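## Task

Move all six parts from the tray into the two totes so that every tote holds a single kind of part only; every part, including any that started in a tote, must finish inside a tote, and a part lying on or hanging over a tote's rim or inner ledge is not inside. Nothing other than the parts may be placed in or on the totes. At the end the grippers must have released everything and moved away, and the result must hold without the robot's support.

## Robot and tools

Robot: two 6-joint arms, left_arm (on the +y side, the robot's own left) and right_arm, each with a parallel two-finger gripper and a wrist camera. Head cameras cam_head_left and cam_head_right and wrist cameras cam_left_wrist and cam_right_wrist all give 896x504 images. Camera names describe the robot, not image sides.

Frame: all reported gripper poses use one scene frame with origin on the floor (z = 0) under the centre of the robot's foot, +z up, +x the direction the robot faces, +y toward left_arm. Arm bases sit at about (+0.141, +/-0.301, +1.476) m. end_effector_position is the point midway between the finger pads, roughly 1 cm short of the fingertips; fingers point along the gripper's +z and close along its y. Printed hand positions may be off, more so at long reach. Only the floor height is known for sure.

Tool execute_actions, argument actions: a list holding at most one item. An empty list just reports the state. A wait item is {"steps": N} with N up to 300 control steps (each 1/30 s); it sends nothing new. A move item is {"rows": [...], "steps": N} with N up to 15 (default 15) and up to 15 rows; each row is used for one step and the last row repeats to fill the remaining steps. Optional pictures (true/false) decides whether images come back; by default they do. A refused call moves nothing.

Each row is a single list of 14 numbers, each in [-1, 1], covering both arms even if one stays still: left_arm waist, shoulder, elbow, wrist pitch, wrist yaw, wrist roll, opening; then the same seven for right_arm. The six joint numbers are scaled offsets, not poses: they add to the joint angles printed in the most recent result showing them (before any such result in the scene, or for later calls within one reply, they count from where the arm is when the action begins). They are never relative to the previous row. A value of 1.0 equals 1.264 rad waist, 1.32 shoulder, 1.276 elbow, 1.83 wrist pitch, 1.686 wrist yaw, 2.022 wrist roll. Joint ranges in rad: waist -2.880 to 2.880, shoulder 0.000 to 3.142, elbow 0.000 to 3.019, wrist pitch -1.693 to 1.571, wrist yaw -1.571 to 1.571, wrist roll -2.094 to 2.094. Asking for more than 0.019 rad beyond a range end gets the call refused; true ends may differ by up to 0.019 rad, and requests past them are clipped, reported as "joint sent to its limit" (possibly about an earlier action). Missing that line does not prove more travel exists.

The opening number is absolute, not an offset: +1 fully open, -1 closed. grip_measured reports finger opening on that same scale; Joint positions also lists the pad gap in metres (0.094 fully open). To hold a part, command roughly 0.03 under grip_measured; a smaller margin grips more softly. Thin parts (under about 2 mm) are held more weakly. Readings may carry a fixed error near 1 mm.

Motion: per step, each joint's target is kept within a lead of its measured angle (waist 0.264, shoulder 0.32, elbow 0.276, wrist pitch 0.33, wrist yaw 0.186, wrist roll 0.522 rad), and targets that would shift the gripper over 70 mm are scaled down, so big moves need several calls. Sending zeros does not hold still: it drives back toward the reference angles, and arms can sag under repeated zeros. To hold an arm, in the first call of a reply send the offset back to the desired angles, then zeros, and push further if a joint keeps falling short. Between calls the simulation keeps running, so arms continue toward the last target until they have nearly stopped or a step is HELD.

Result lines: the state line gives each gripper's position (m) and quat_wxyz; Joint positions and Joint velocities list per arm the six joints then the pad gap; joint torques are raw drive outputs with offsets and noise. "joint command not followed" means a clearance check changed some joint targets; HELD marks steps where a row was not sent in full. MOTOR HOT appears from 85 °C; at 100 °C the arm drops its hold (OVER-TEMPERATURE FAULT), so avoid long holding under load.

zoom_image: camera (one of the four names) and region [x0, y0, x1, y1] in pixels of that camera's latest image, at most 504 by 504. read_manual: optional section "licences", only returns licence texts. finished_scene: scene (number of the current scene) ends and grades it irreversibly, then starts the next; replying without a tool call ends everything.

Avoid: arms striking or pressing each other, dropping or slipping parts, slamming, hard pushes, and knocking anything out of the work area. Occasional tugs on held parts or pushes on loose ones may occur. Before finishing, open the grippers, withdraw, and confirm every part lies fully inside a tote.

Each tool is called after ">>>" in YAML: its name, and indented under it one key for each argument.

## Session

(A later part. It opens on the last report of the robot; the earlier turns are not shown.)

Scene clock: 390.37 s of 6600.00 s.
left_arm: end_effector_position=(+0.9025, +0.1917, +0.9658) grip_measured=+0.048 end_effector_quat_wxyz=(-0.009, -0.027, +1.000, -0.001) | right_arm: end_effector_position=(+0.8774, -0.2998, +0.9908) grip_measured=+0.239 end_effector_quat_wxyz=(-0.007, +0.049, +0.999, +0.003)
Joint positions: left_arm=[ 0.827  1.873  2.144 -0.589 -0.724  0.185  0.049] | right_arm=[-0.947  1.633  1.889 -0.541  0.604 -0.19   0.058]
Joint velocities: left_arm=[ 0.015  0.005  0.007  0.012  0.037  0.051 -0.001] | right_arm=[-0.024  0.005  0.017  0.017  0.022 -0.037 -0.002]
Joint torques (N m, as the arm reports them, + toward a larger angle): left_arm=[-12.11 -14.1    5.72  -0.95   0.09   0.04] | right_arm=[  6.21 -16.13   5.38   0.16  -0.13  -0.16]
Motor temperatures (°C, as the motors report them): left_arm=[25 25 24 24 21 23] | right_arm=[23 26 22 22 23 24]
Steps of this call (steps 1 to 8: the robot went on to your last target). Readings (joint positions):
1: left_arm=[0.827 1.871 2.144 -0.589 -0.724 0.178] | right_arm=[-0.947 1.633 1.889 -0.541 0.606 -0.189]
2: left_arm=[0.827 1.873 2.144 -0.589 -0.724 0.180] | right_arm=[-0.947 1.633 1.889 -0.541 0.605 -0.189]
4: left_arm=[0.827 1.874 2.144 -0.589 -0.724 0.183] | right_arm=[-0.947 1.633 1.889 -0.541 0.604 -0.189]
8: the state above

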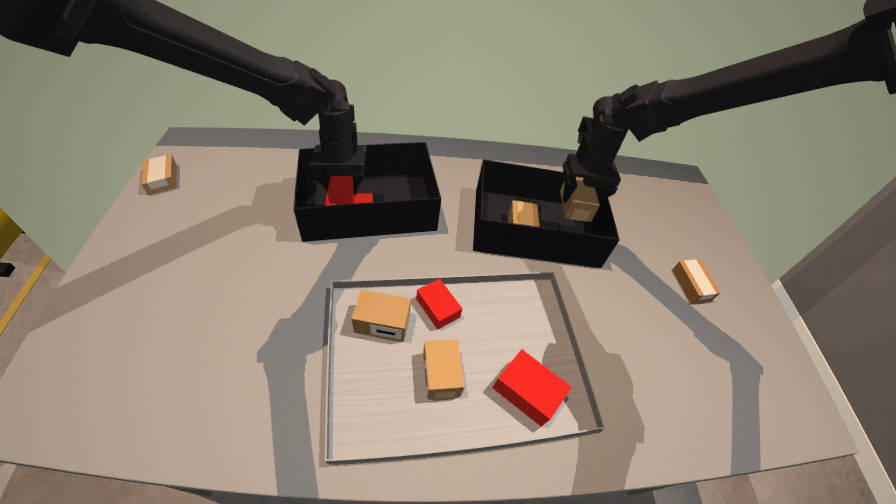

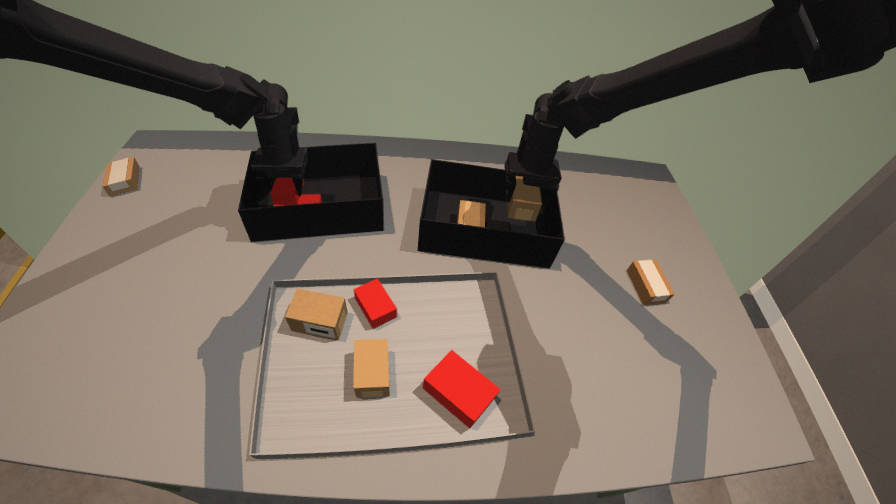

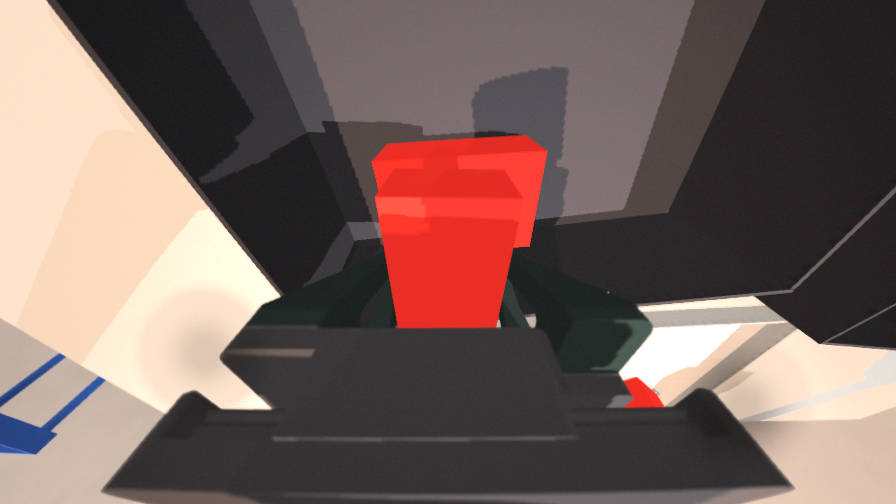

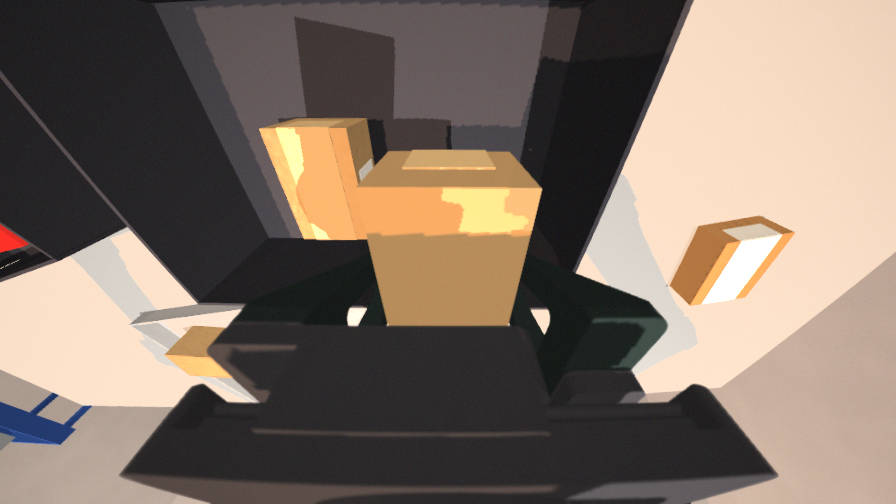

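>>> execute_actions:
  actions:
    - {"rows": [[0.012,-0.003,0.010,-0.003,0.003,0,0.01,-0.016,0.010,0.025,0,-0.004,-0.001,0.2],[0.016,-0.006,0.018,-0.005,0.006,0,0.01,-0.022,0.023,0.042,0,-0.008,-0.002,0.2],[0.020,-0.009,0.025,-0.007,0.008,0,0.01,-0.027,0.036,0.058,-0.001,-0.012,-0.003,0.2],[0.022,-0.011,0.031,-0.009,0.010,0,0.01,-0.032,0.049,0.074,-0.001,-0.015,-0.004,0.2],[0.022,-0.011,0.031,-0.009,0.010,0,0.01,-0.037,0.062,0.090,-0.002,-0.019,-0.005,0.2],[0.022,-0.011,0.031,-0.009,0.010,0,0.01,-0.042,0.075,0.106,-0.002,-0.023,-0.006,0.2],[0.022,-0.011,0.031,-0.009,0.010,0,0.01,-0.047,0.088,0.121,-0.003,-0.027,-0.007,0.2],[0.022,-0.011,0.031,-0.009,0.010,0,0.01,-0.052,0.101,0.136,-0.003,-0.031,-0.008,0.2],[0.022,-0.011,0.031,-0.009,0.010,0,0.01,-0.057,0.114,0.151,-0.004,-0.035,-0.009,0.2],[0.022,-0.011,0.031,-0.009,0.010,0,0.01,-0.062,0.127,0.166,-0.004,-0.038,-0.010,0.2],[0.022,-0.011,0.031,-0.009,0.010,0,0.01,-0.067,0.140,0.182,-0.005,-0.042,-0.011,0.2],[0.022,-0.011,0.031,-0.009,0.010,0,0.01,-0.072,0.154,0.197,-0.005,-0.046,-0.011,0.2]], "steps": 15}

>>> execute_actions:
  actions:
    - {"steps": 10}

Scene clock: 407.40 s of 6600.00 s.
left_arm: end_effector_position=(+0.9066, +0.2004, +0.9625) grip_measured=+0.048 end_effector_quat_wxyz=(-0.005, -0.032, +0.999, -0.002) | right_arm: end_effector_position=(+0.8875, -0.3088, +0.9116) grip_measured=+0.239 end_effector_quat_wxyz=(+0.002, +0.061, +0.998, -0.002)
Joint positions: left_arm=[ 0.84   1.873  2.157 -0.589 -0.709  0.186  0.049] | right_arm=[-1.027  1.819  2.11  -0.541  0.533 -0.202  0.058]
Joint velocities: left_arm=[-0.005 -0.005  0.007 -0.017  0.037  0.007  0.001] | right_arm=[-0.132  0.259 -0.002 -0.002 -0.051  0.007  0.   ]
Joint torques (N m, as the arm reports them, + toward a larger angle): left_arm=[-10.56 -14.33   6.2   -0.91   0.13  -0.15] | right_arm=[  6.73 -16.68   6.03   0.15  -0.17  -0.12]
Motor temperatures (°C, as the motors report them): left_arm=[25 26 24 24 21 23] | right_arm=[23 26 22 22 23 24]
Steps of this call (steps 1 to 30: the robot went on to your last target; steps 31 to 90: nothing new was sent; then 13.53 s passed at rest; steps 91 to 105: all 15 steps of this action). Readings (joint positions):
91: left_arm=[0.827 1.873 2.144 -0.589 -0.722 0.186] | right_arm=[-0.947 1.633 1.889 -0.541 0.604 -0.190]
92: left_arm=[0.828 1.873 2.144 -0.589 -0.719 0.186] | right_arm=[-0.948 1.635 1.891 -0.541 0.601 -0.190]
94: left_arm=[0.829 1.873 2.146 -0.589 -0.712 0.186] | right_arm=[-0.953 1.649 1.916 -0.541 0.589 -0.190]
98: left_arm=[0.834 1.873 2.152 -0.589 -0.709 0.186] | right_arm=[-0.976 1.709 2.006 -0.541 0.563 -0.193]
105: the state above

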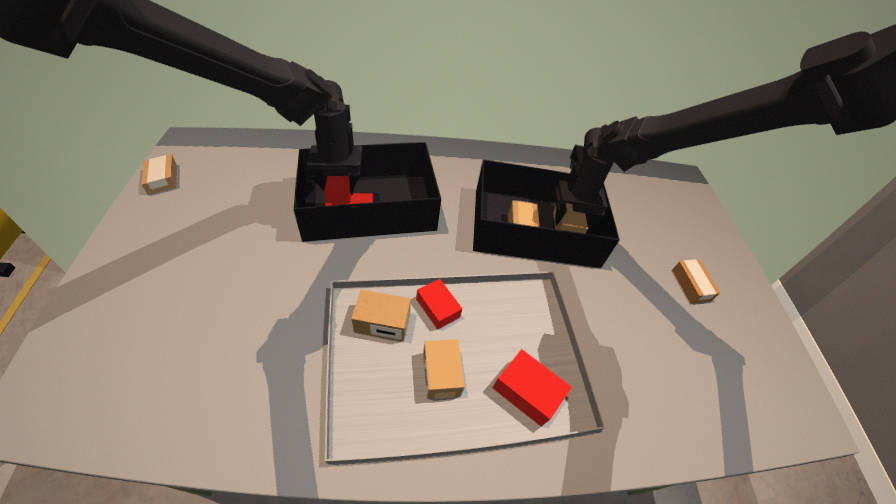

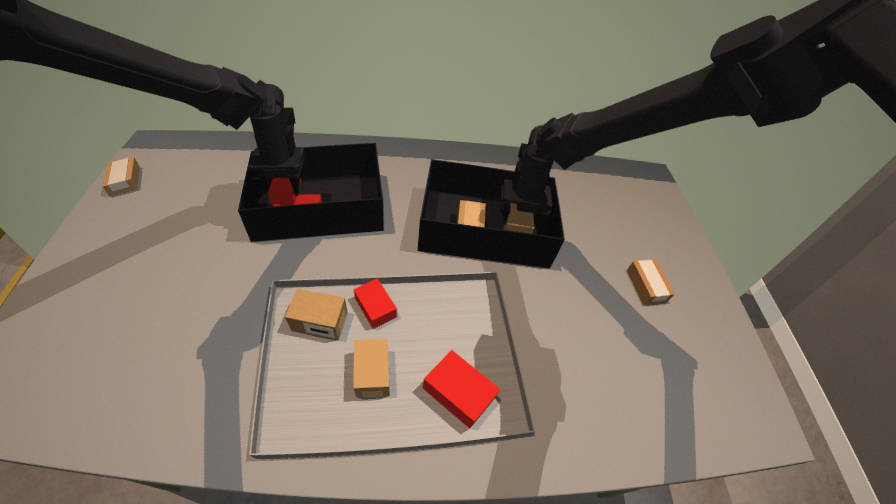

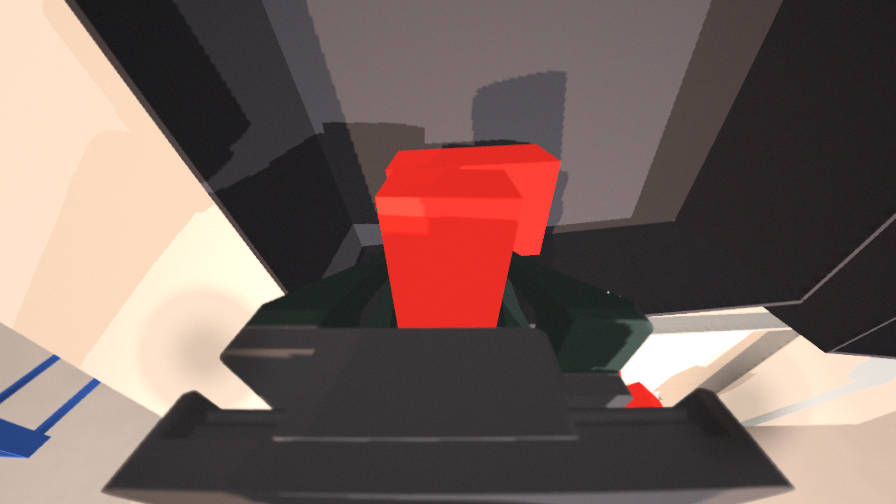

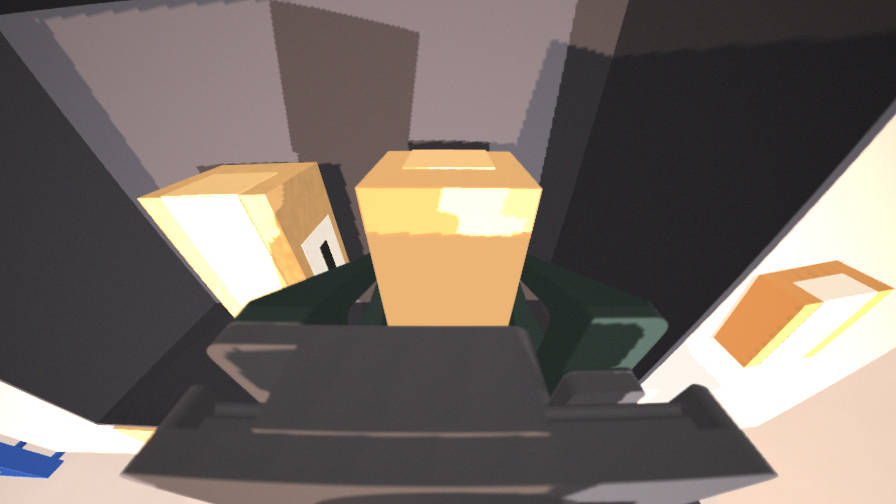

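Scene clock: 407.73 s of 6600.00 s.
left_arm: end_effector_position=(+0.9066, +0.2004, +0.9625) grip_measured=+0.048 end_effector_quat_wxyz=(-0.005, -0.032, +0.999, -0.002) | right_arm: end_effector_position=(+0.8714, -0.2996, +0.8950) grip_measured=+0.239 end_effector_quat_wxyz=(-0.012, +0.053, +0.999, -0.001)
Joint positions: left_arm=[ 0.84   1.873  2.157 -0.589 -0.709  0.186  0.049] | right_arm=[-1.034  1.849  2.113 -0.544  0.531 -0.204  0.058]
Joint velocities: left_arm=[-0.005  0.005 -0.007 -0.007  0.007 -0.037  0.001] | right_arm=[-0.005 -0.005 -0.022 -0.012 -0.007  0.051 -0.001]
Joint torques (N m, as the arm reports them, + toward a larger angle): left_arm=[-10.78 -14.41   6.18  -0.9    0.13  -0.15] | right_arm=[  6.16 -17.89   5.52   0.36  -0.09  -0.16]
Motor temperatures (°C, as the motors report them): left_arm=[25 26 24 24 21 23] | right_arm=[23 26 22 22 23 24]
Steps of this call (steps 1 to 10: the robot went on to your last target). Readings (joint positions):
1: left_arm=[0.840 1.873 2.157 -0.589 -0.709 0.186] | right_arm=[-1.030 1.828 2.110 -0.541 0.533 -0.202]
2: left_arm=[0.840 1.873 2.157 -0.589 -0.709 0.186] | right_arm=[-1.033 1.835 2.110 -0.542 0.533 -0.202]
4: left_arm=[0.840 1.873 2.157 -0.589 -0.709 0.186] | right_arm=[-1.034 1.846 2.110 -0.543 0.533 -0.203]
8: left_arm=[0.840 1.873 2.157 -0.589 -0.709 0.186] | right_arm=[-1.034 1.849 2.110 -0.544 0.531 -0.204]
10: the state above

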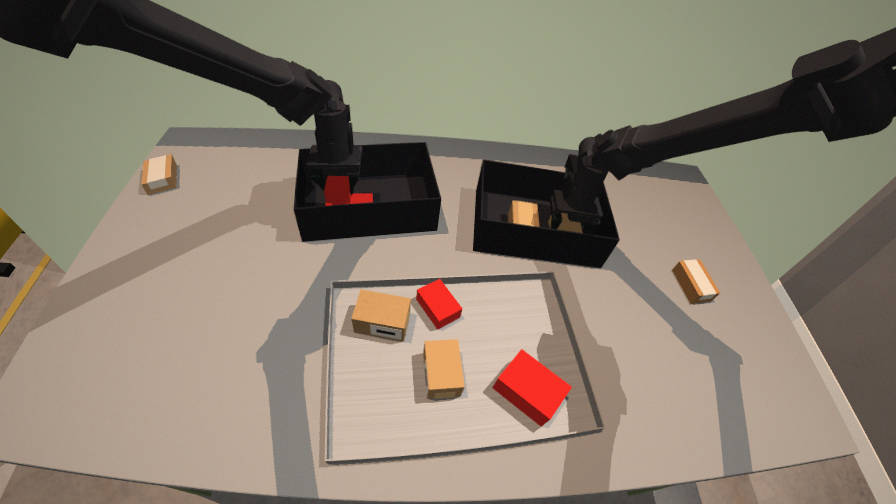

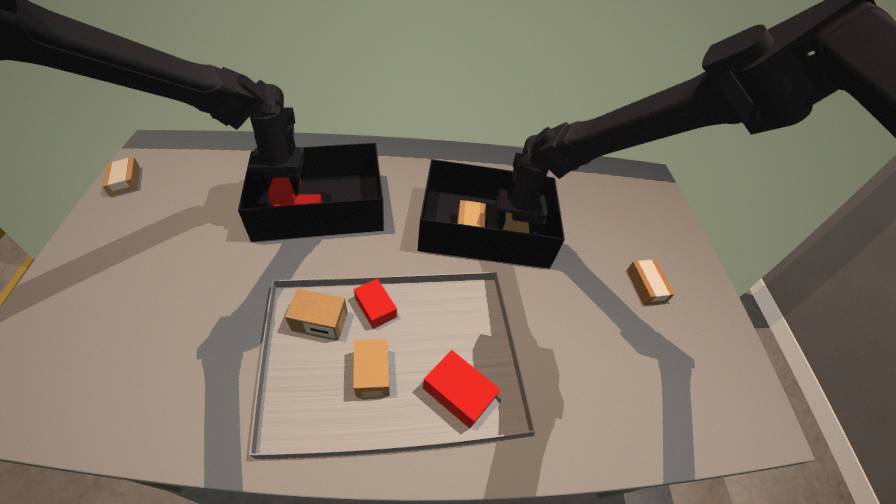

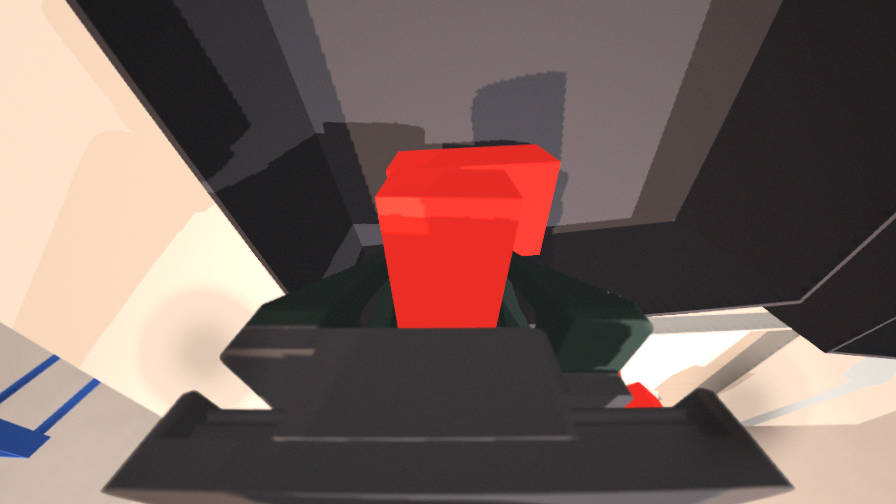

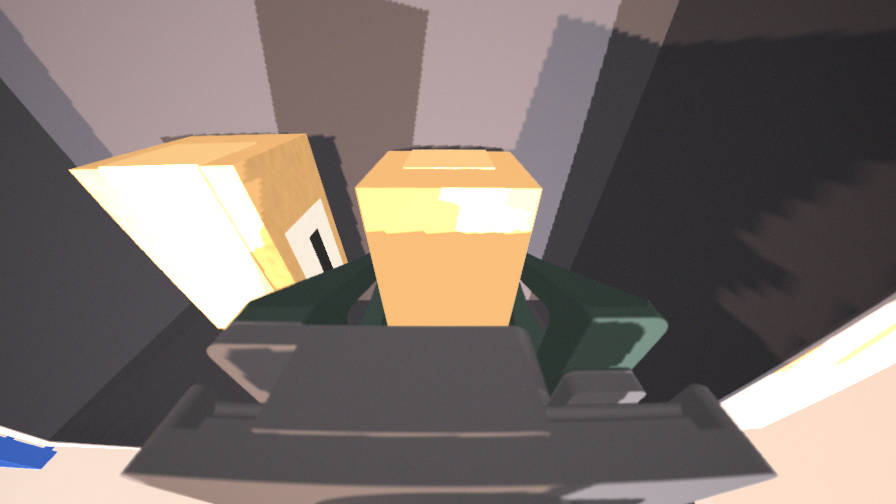

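>>> execute_actions:
  actions:
    - {"rows": [[0.008,-0.010,0.015,-0.002,0.002,0.001,0.01,-0.004,-0.006,0.012,-0.001,-0.002,-0.001,0.2],[0.012,-0.015,0.028,-0.003,0.003,0.002,0.01,-0.006,-0.006,0.024,-0.001,-0.004,-0.002,0.2],[0.016,-0.015,0.038,-0.004,0.005,0.002,0.01,-0.008,-0.006,0.034,-0.002,-0.006,-0.003,0.2],[0.018,-0.008,0.047,-0.006,0.007,0.003,0.01,-0.010,-0.006,0.043,-0.002,-0.008,-0.004,0.2],[0.020,0.0,0.056,-0.007,0.008,0.004,0.01,-0.012,-0.005,0.050,-0.003,-0.010,-0.005,0.2],[0.022,0.008,0.065,-0.009,0.010,0.005,0.01,-0.013,-0.004,0.057,-0.004,-0.011,-0.006,0.2],[0.024,0.015,0.074,-0.010,0.012,0.005,0.01,-0.013,-0.003,0.057,-0.004,-0.011,-0.007,0.2],[0.026,0.022,0.083,-0.011,0.013,0.006,0.01,-0.013,-0.002,0.057,-0.004,-0.011,-0.007,0.2],[0.028,0.029,0.092,-0.013,0.015,0.007,0.01,-0.013,-0.001,0.057,-0.004,-0.011,-0.007,0.2],[0.030,0.035,0.100,-0.014,0.017,0.008,0.01,-0.013,0,0.057,-0.004,-0.011,-0.007,0.2],[0.032,0.041,0.108,-0.016,0.018,0.008,0.01,-0.013,0,0.057,-0.004,-0.011,-0.007,0.2],[0.034,0.047,0.116,-0.017,0.020,0.009,0.01,-0.013,0,0.057,-0.004,-0.011,-0.007,0.2]], "steps": 15}

>>> execute_actions:
  actions:
    - {"steps": 10}

Scene clock: 415.27 s of 6600.00 s.
left_arm: end_effector_position=(+0.9385, +0.2228, +0.9541) grip_measured=+0.048 end_effector_quat_wxyz=(+0.021, -0.057, +0.998, +0.001) | right_arm: end_effector_position=(+0.8954, -0.3101, +0.9030) grip_measured=+0.239 end_effector_quat_wxyz=(+0.009, +0.062, +0.998, +0.000)
Joint positions: left_arm=[ 0.865  1.914  2.28  -0.598 -0.679  0.188  0.049] | right_arm=[-1.034  1.849  2.16  -0.544  0.517 -0.21   0.058]
Joint velocities: left_arm=[ 0.063  0.063  0.002 -0.032 -0.066 -0.037 -0.   ] | right_arm=[-0.015 -0.015  0.002  0.007 -0.007 -0.007 -0.001]
Joint torques (N m, as the arm reports them, + toward a larger angle): left_arm=[-10.76 -12.68   6.5   -0.95   0.16   0.04] | right_arm=[  4.98 -16.68   5.64   0.1   -0.13  -0.18]
Motor temperatures (°C, as the motors report them): left_arm=[25 26 24 24 21 23] | right_arm=[23 26 22 22 23 24]
Steps of this call (steps 1 to 30: the robot went on to your last target; steps 31 to 90: nothing new was sent; then 4.03 s passed at rest; steps 91 to 105: all 15 steps of this action). Readings (joint positions):
91: left_arm=[0.840 1.873 2.157 -0.589 -0.709 0.186] | right_arm=[-1.034 1.849 2.113 -0.544 0.531 -0.205]
92: left_arm=[0.840 1.873 2.157 -0.589 -0.708 0.186] | right_arm=[-1.034 1.849 2.113 -0.544 0.530 -0.205]
94: left_arm=[0.840 1.873 2.163 -0.589 -0.702 0.186] | right_arm=[-1.034 1.849 2.116 -0.544 0.525 -0.205]
98: left_arm=[0.845 1.885 2.208 -0.590 -0.691 0.186] | right_arm=[-1.034 1.849 2.140 -0.544 0.517 -0.208]
105: the state above

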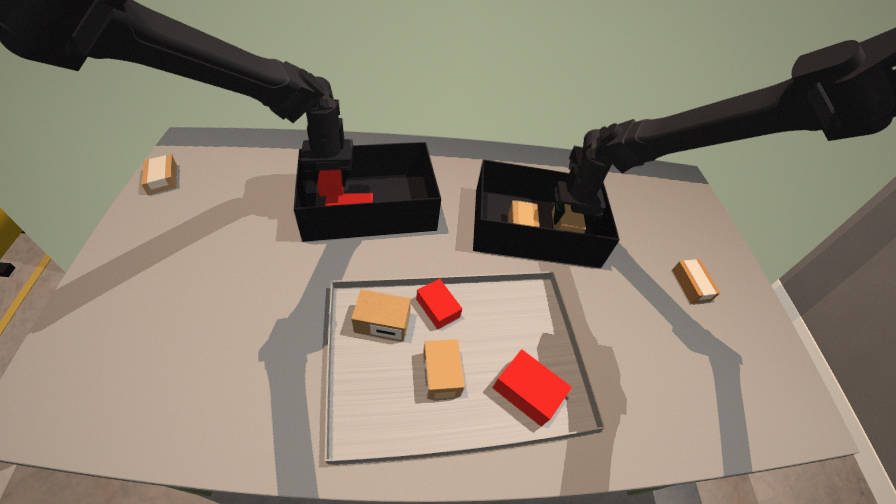

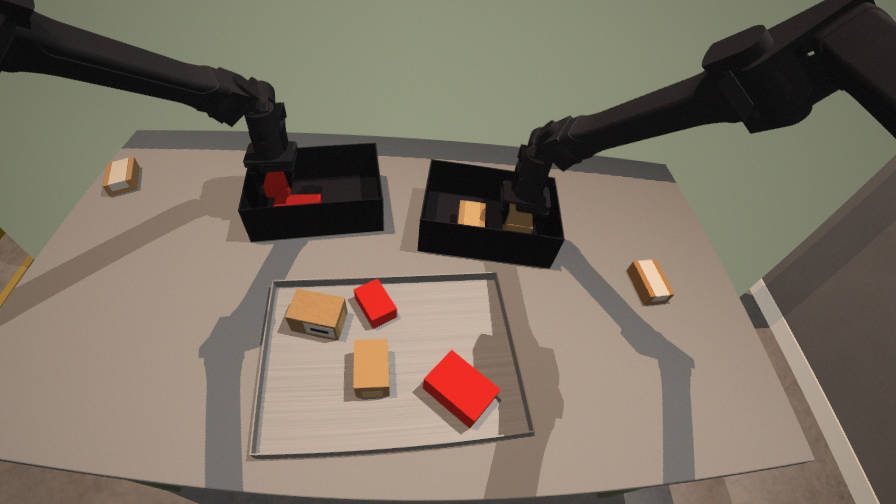

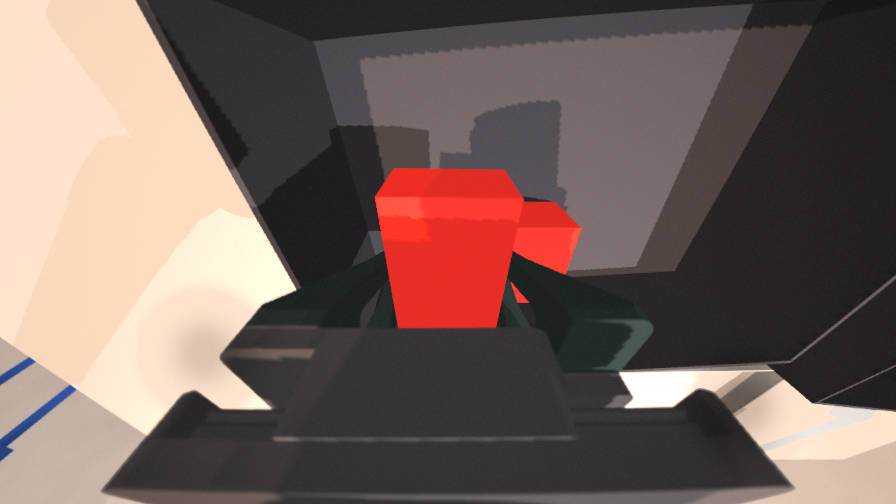

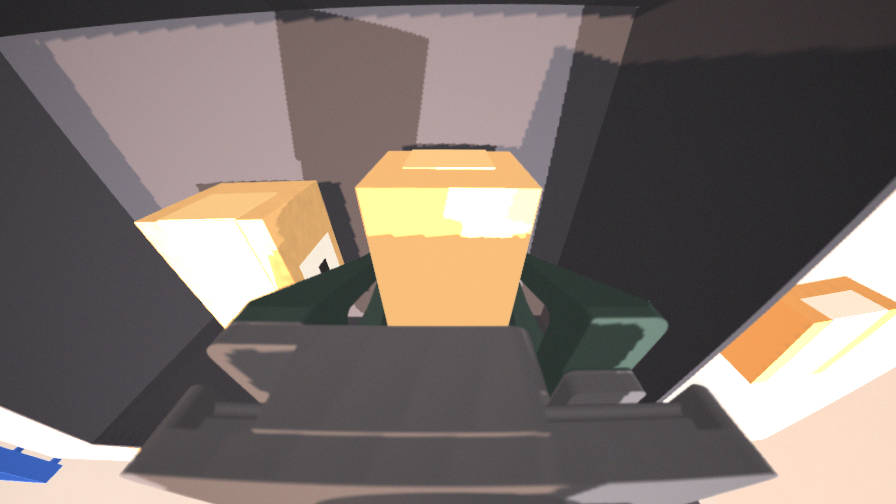

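Scene clock: 415.60 s of 6600.00 s.
left_arm: end_effector_position=(+0.9254, +0.2136, +0.9413) grip_measured=+0.048 end_effector_quat_wxyz=(+0.009, -0.048, +0.999, +0.001) | right_arm: end_effector_position=(+0.8954, -0.3100, +0.9030) grip_measured=+0.239 end_effector_quat_wxyz=(+0.009, +0.061, +0.998, +0.000)
Joint positions: left_arm=[ 0.871  1.937  2.28  -0.604 -0.677  0.189  0.049] | right_arm=[-1.034  1.849  2.16  -0.544  0.517 -0.211  0.058]
Joint velocities: left_arm=[-0.005  0.024  0.012 -0.002 -0.022 -0.081  0.   ] | right_arm=[-0.015 -0.005 -0.012 -0.007 -0.066 -0.051  0.   ]
Joint torques (N m, as the arm reports them, + toward a larger angle): left_arm=[-11.01 -14.31   6.37  -0.85   0.12   0.03] | right_arm=[  5.14 -17.56   5.53   0.21  -0.16  -0.14]
Motor temperatures (°C, as the motors report them): left_arm=[25 26 24 24 21 23] | right_arm=[23 26 22 22 23 24]
Steps of this call (steps 1 to 10: the robot went on to your last target). Readings (joint positions):
1: left_arm=[0.868 1.916 2.280 -0.599 -0.679 0.188] | right_arm=[-1.034 1.849 2.160 -0.544 0.517 -0.210]
2: left_arm=[0.869 1.919 2.280 -0.600 -0.679 0.188] | right_arm=[-1.034 1.849 2.160 -0.544 0.517 -0.211]
4: left_arm=[0.871 1.925 2.280 -0.602 -0.679 0.188] | right_arm=[-1.034 1.849 2.160 -0.544 0.517 -0.211]
8: left_arm=[0.871 1.935 2.280 -0.603 -0.677 0.189] | right_arm=[-1.034 1.849 2.160 -0.544 0.517 -0.211]
10: the state above

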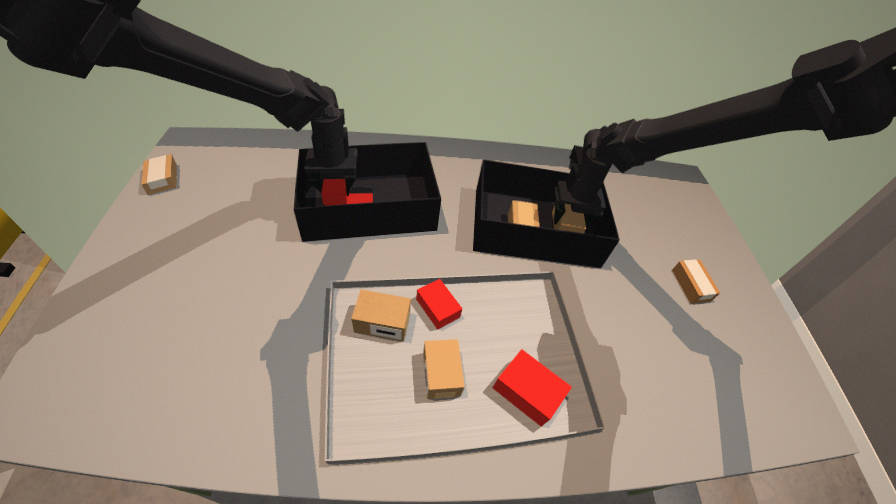

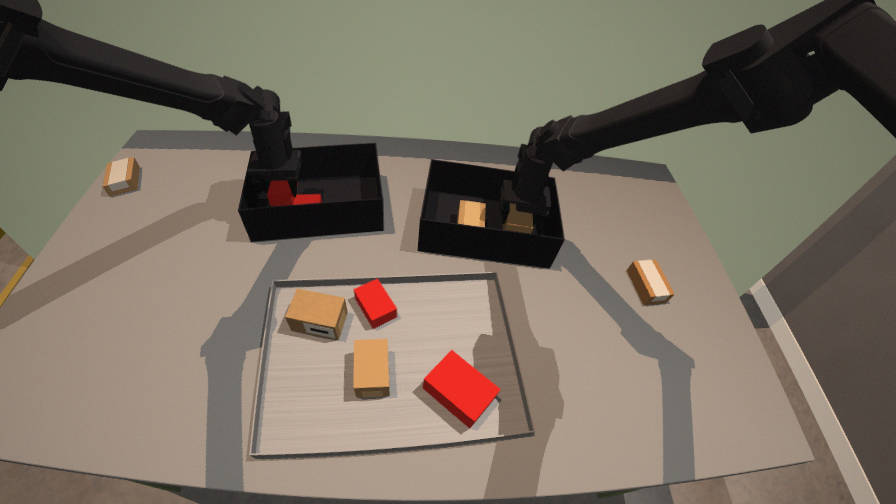

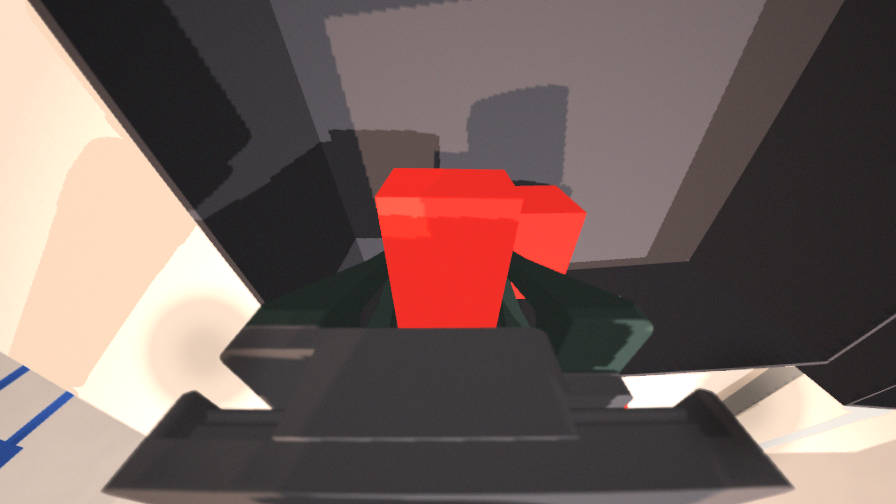

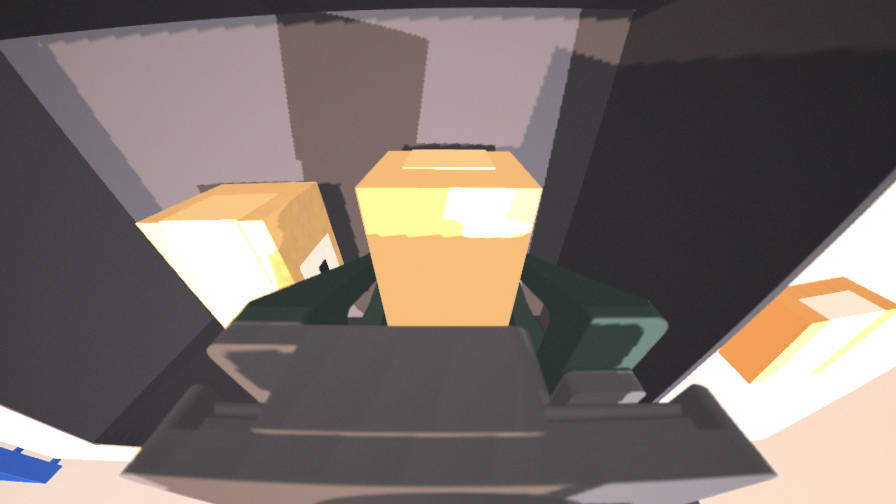

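>>> execute_actions:
  actions:
    - {"rows": [[0.008,0.004,0.012,0,0,0.003,0.01,-0.008,0.004,0.012,0,0,0,0.2],[0.010,0.007,0.012,0,0,0.004,0.01,-0.010,0.007,0.012,0,0,0,0.2],[0.012,0.010,0.012,0,0,0.005,0.01,-0.012,0.010,0.012,0,0,0,0.2],[0.012,0.013,0.012,0,0,0.005,0.01,-0.012,0.013,0.012,0,0,0,0.2],[0.012,0.016,0.012,0,0,0.005,0.01,-0.012,0.016,0.012,0,0,0,0.2],[0.012,0.018,0.012,0,0,0.005,0.01,-0.012,0.018,0.012,0,0,0,0.2],[0.012,0.020,0.012,0,0,0.005,0.01,-0.012,0.019,0.012,0,0,0,0.2]], "steps": 15}

>>> execute_actions:
  actions:
    - {"steps": 8}

Scene clock: 422.27 s of 6600.00 s.
left_arm: end_effector_position=(+0.9122, +0.1999, +0.9291) grip_measured=+0.048 end_effector_quat_wxyz=(-0.001, -0.040, +0.999, -0.001) | right_arm: end_effector_position=(+0.8891, -0.3041, +0.8967) grip_measured=+0.239 end_effector_quat_wxyz=(+0.004, +0.058, +0.998, +0.002)
Joint positions: left_arm=[ 0.871  1.963  2.28  -0.604 -0.678  0.189  0.049] | right_arm=[-1.034  1.862  2.16  -0.544  0.517 -0.211  0.058]
Joint velocities: left_arm=[-0.015  0.034 -0.012  0.012 -0.051 -0.037 -0.001] | right_arm=[ 0.015  0.024 -0.002  0.002 -0.051 -0.081  0.001]
Joint torques (N m, as the arm reports them, + toward a larger angle): left_arm=[-11.15 -13.94   5.39  -0.18   0.15  -0.03] | right_arm=[  5.25 -16.52   4.96   0.49   0.05  -0.07]
Motor temperatures (°C, as the motors report them): left_arm=[25 26 25 24 21 23] | right_arm=[23 26 22 22 23 24]
Steps of this call (steps 1 to 30: the robot went on to your last target; steps 31 to 90: nothing new was sent; then 3.17 s passed at rest; steps 91 to 105: all 15 steps of this action). Readings (joint positions):
91: left_arm=[0.871 1.938 2.280 -0.604 -0.677 0.189] | right_arm=[-1.034 1.849 2.160 -0.544 0.517 -0.211]
92: left_arm=[0.871 1.938 2.280 -0.604 -0.677 0.189] | right_arm=[-1.034 1.849 2.160 -0.544 0.517 -0.211]
94: left_arm=[0.871 1.939 2.280 -0.604 -0.677 0.189] | right_arm=[-1.034 1.849 2.160 -0.544 0.517 -0.211]
98: left_arm=[0.871 1.946 2.280 -0.604 -0.677 0.189] | right_arm=[-1.034 1.852 2.160 -0.544 0.517 -0.211]
105: the state above

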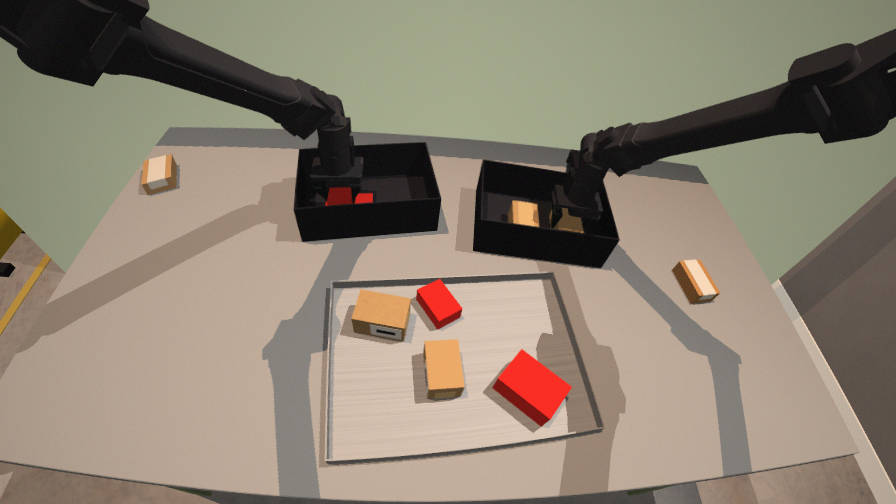

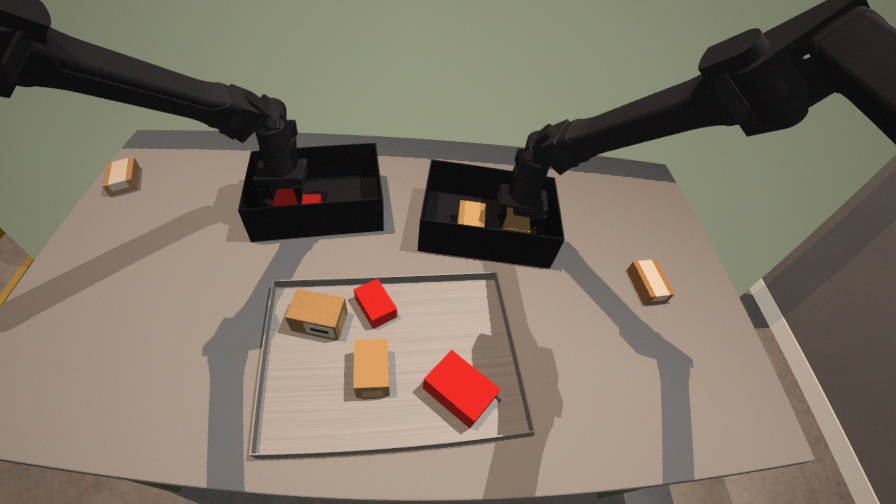

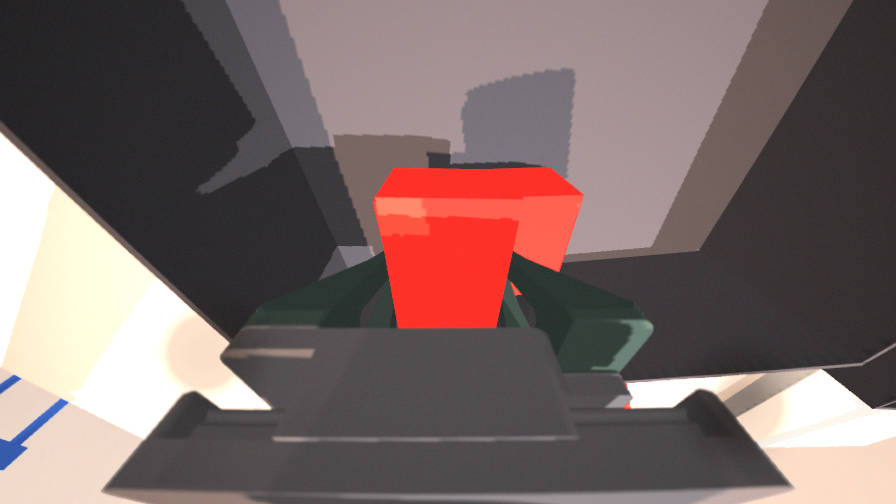

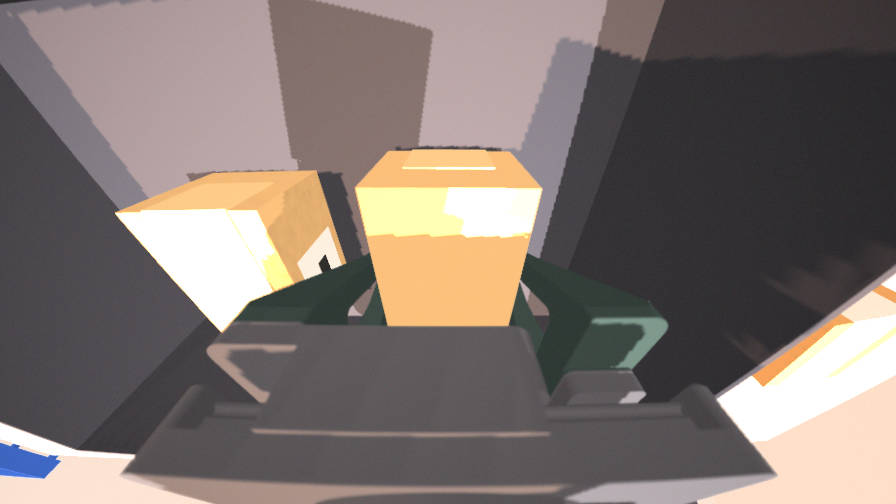

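Scene clock: 422.53 s of 6600.00 s.
left_arm: end_effector_position=(+0.9120, +0.1998, +0.9290) grip_measured=+0.048 end_effector_quat_wxyz=(-0.001, -0.040, +0.999, -0.001) | right_arm: end_effector_position=(+0.8883, -0.3033, +0.8959) grip_measured=+0.239 end_effector_quat_wxyz=(+0.003, +0.058, +0.998, +0.002)
Joint positions: left_arm=[ 0.871  1.964  2.28  -0.604 -0.679  0.189  0.049] | right_arm=[-1.034  1.863  2.16  -0.544  0.517 -0.211  0.058]
Joint velocities: left_arm=[-0.005 -0.005 -0.002  0.012 -0.066  0.125  0.   ] | right_arm=[-0.005 -0.005  0.002  0.002  0.007  0.007  0.001]
Joint torques (N m, as the arm reports them, + toward a larger angle): left_arm=[-11.04 -13.62   5.5   -0.16   0.1   -0.04] | right_arm=[  5.27 -15.84   4.66   0.49   0.04  -0.07]
Motor temperatures (°C, as the motors report them): left_arm=[25 26 25 24 21 23] | right_arm=[23 26 22 22 23 24]
Steps of this call (steps 1 to 8: the robot went on to your last target). Readings (joint positions):
1: left_arm=[0.871 1.964 2.280 -0.604 -0.679 0.189] | right_arm=[-1.034 1.863 2.160 -0.544 0.517 -0.211]
2: left_arm=[0.871 1.964 2.280 -0.604 -0.679 0.189] | right_arm=[-1.034 1.863 2.160 -0.544 0.517 -0.211]
4: left_arm=[0.871 1.964 2.280 -0.604 -0.679 0.189] | right_arm=[-1.034 1.863 2.160 -0.544 0.517 -0.211]
8: the state above

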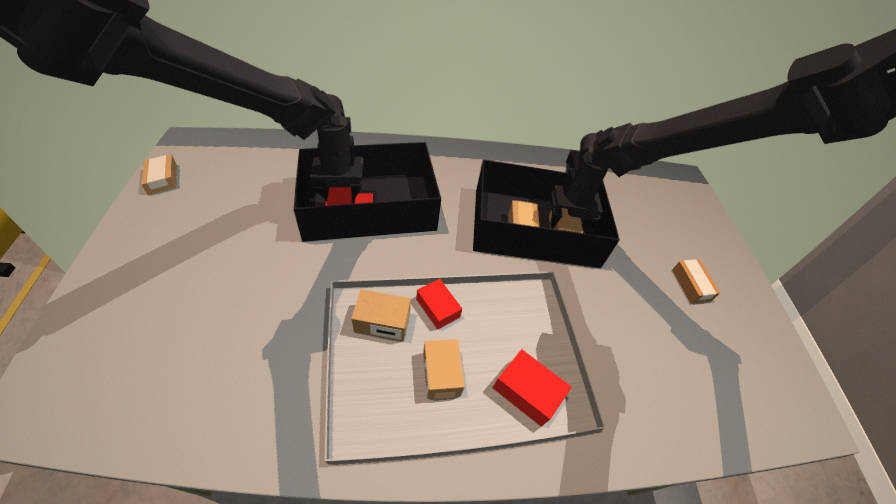

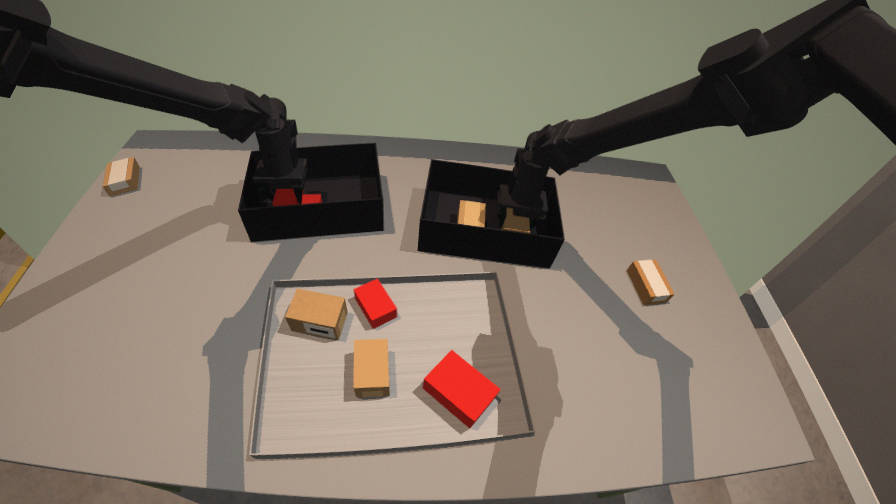

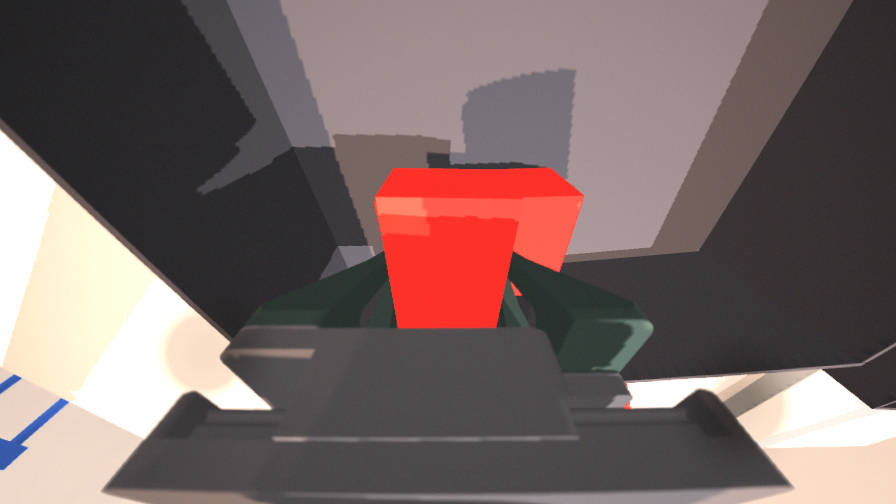

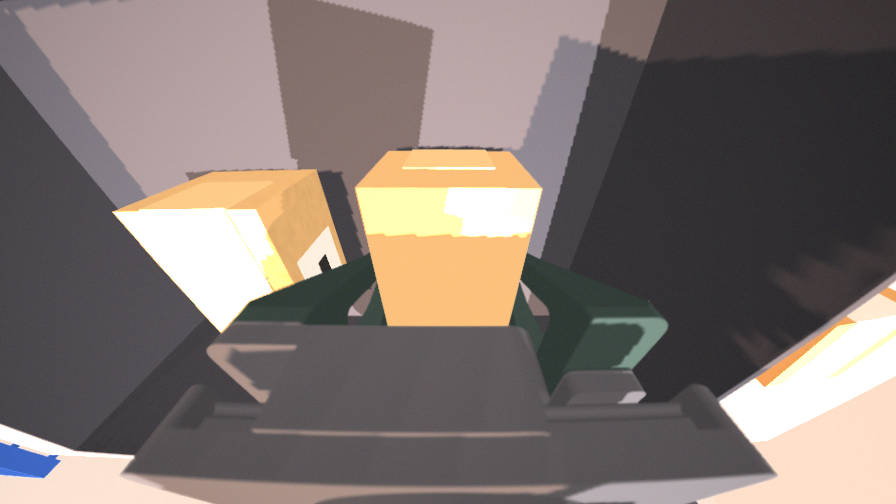

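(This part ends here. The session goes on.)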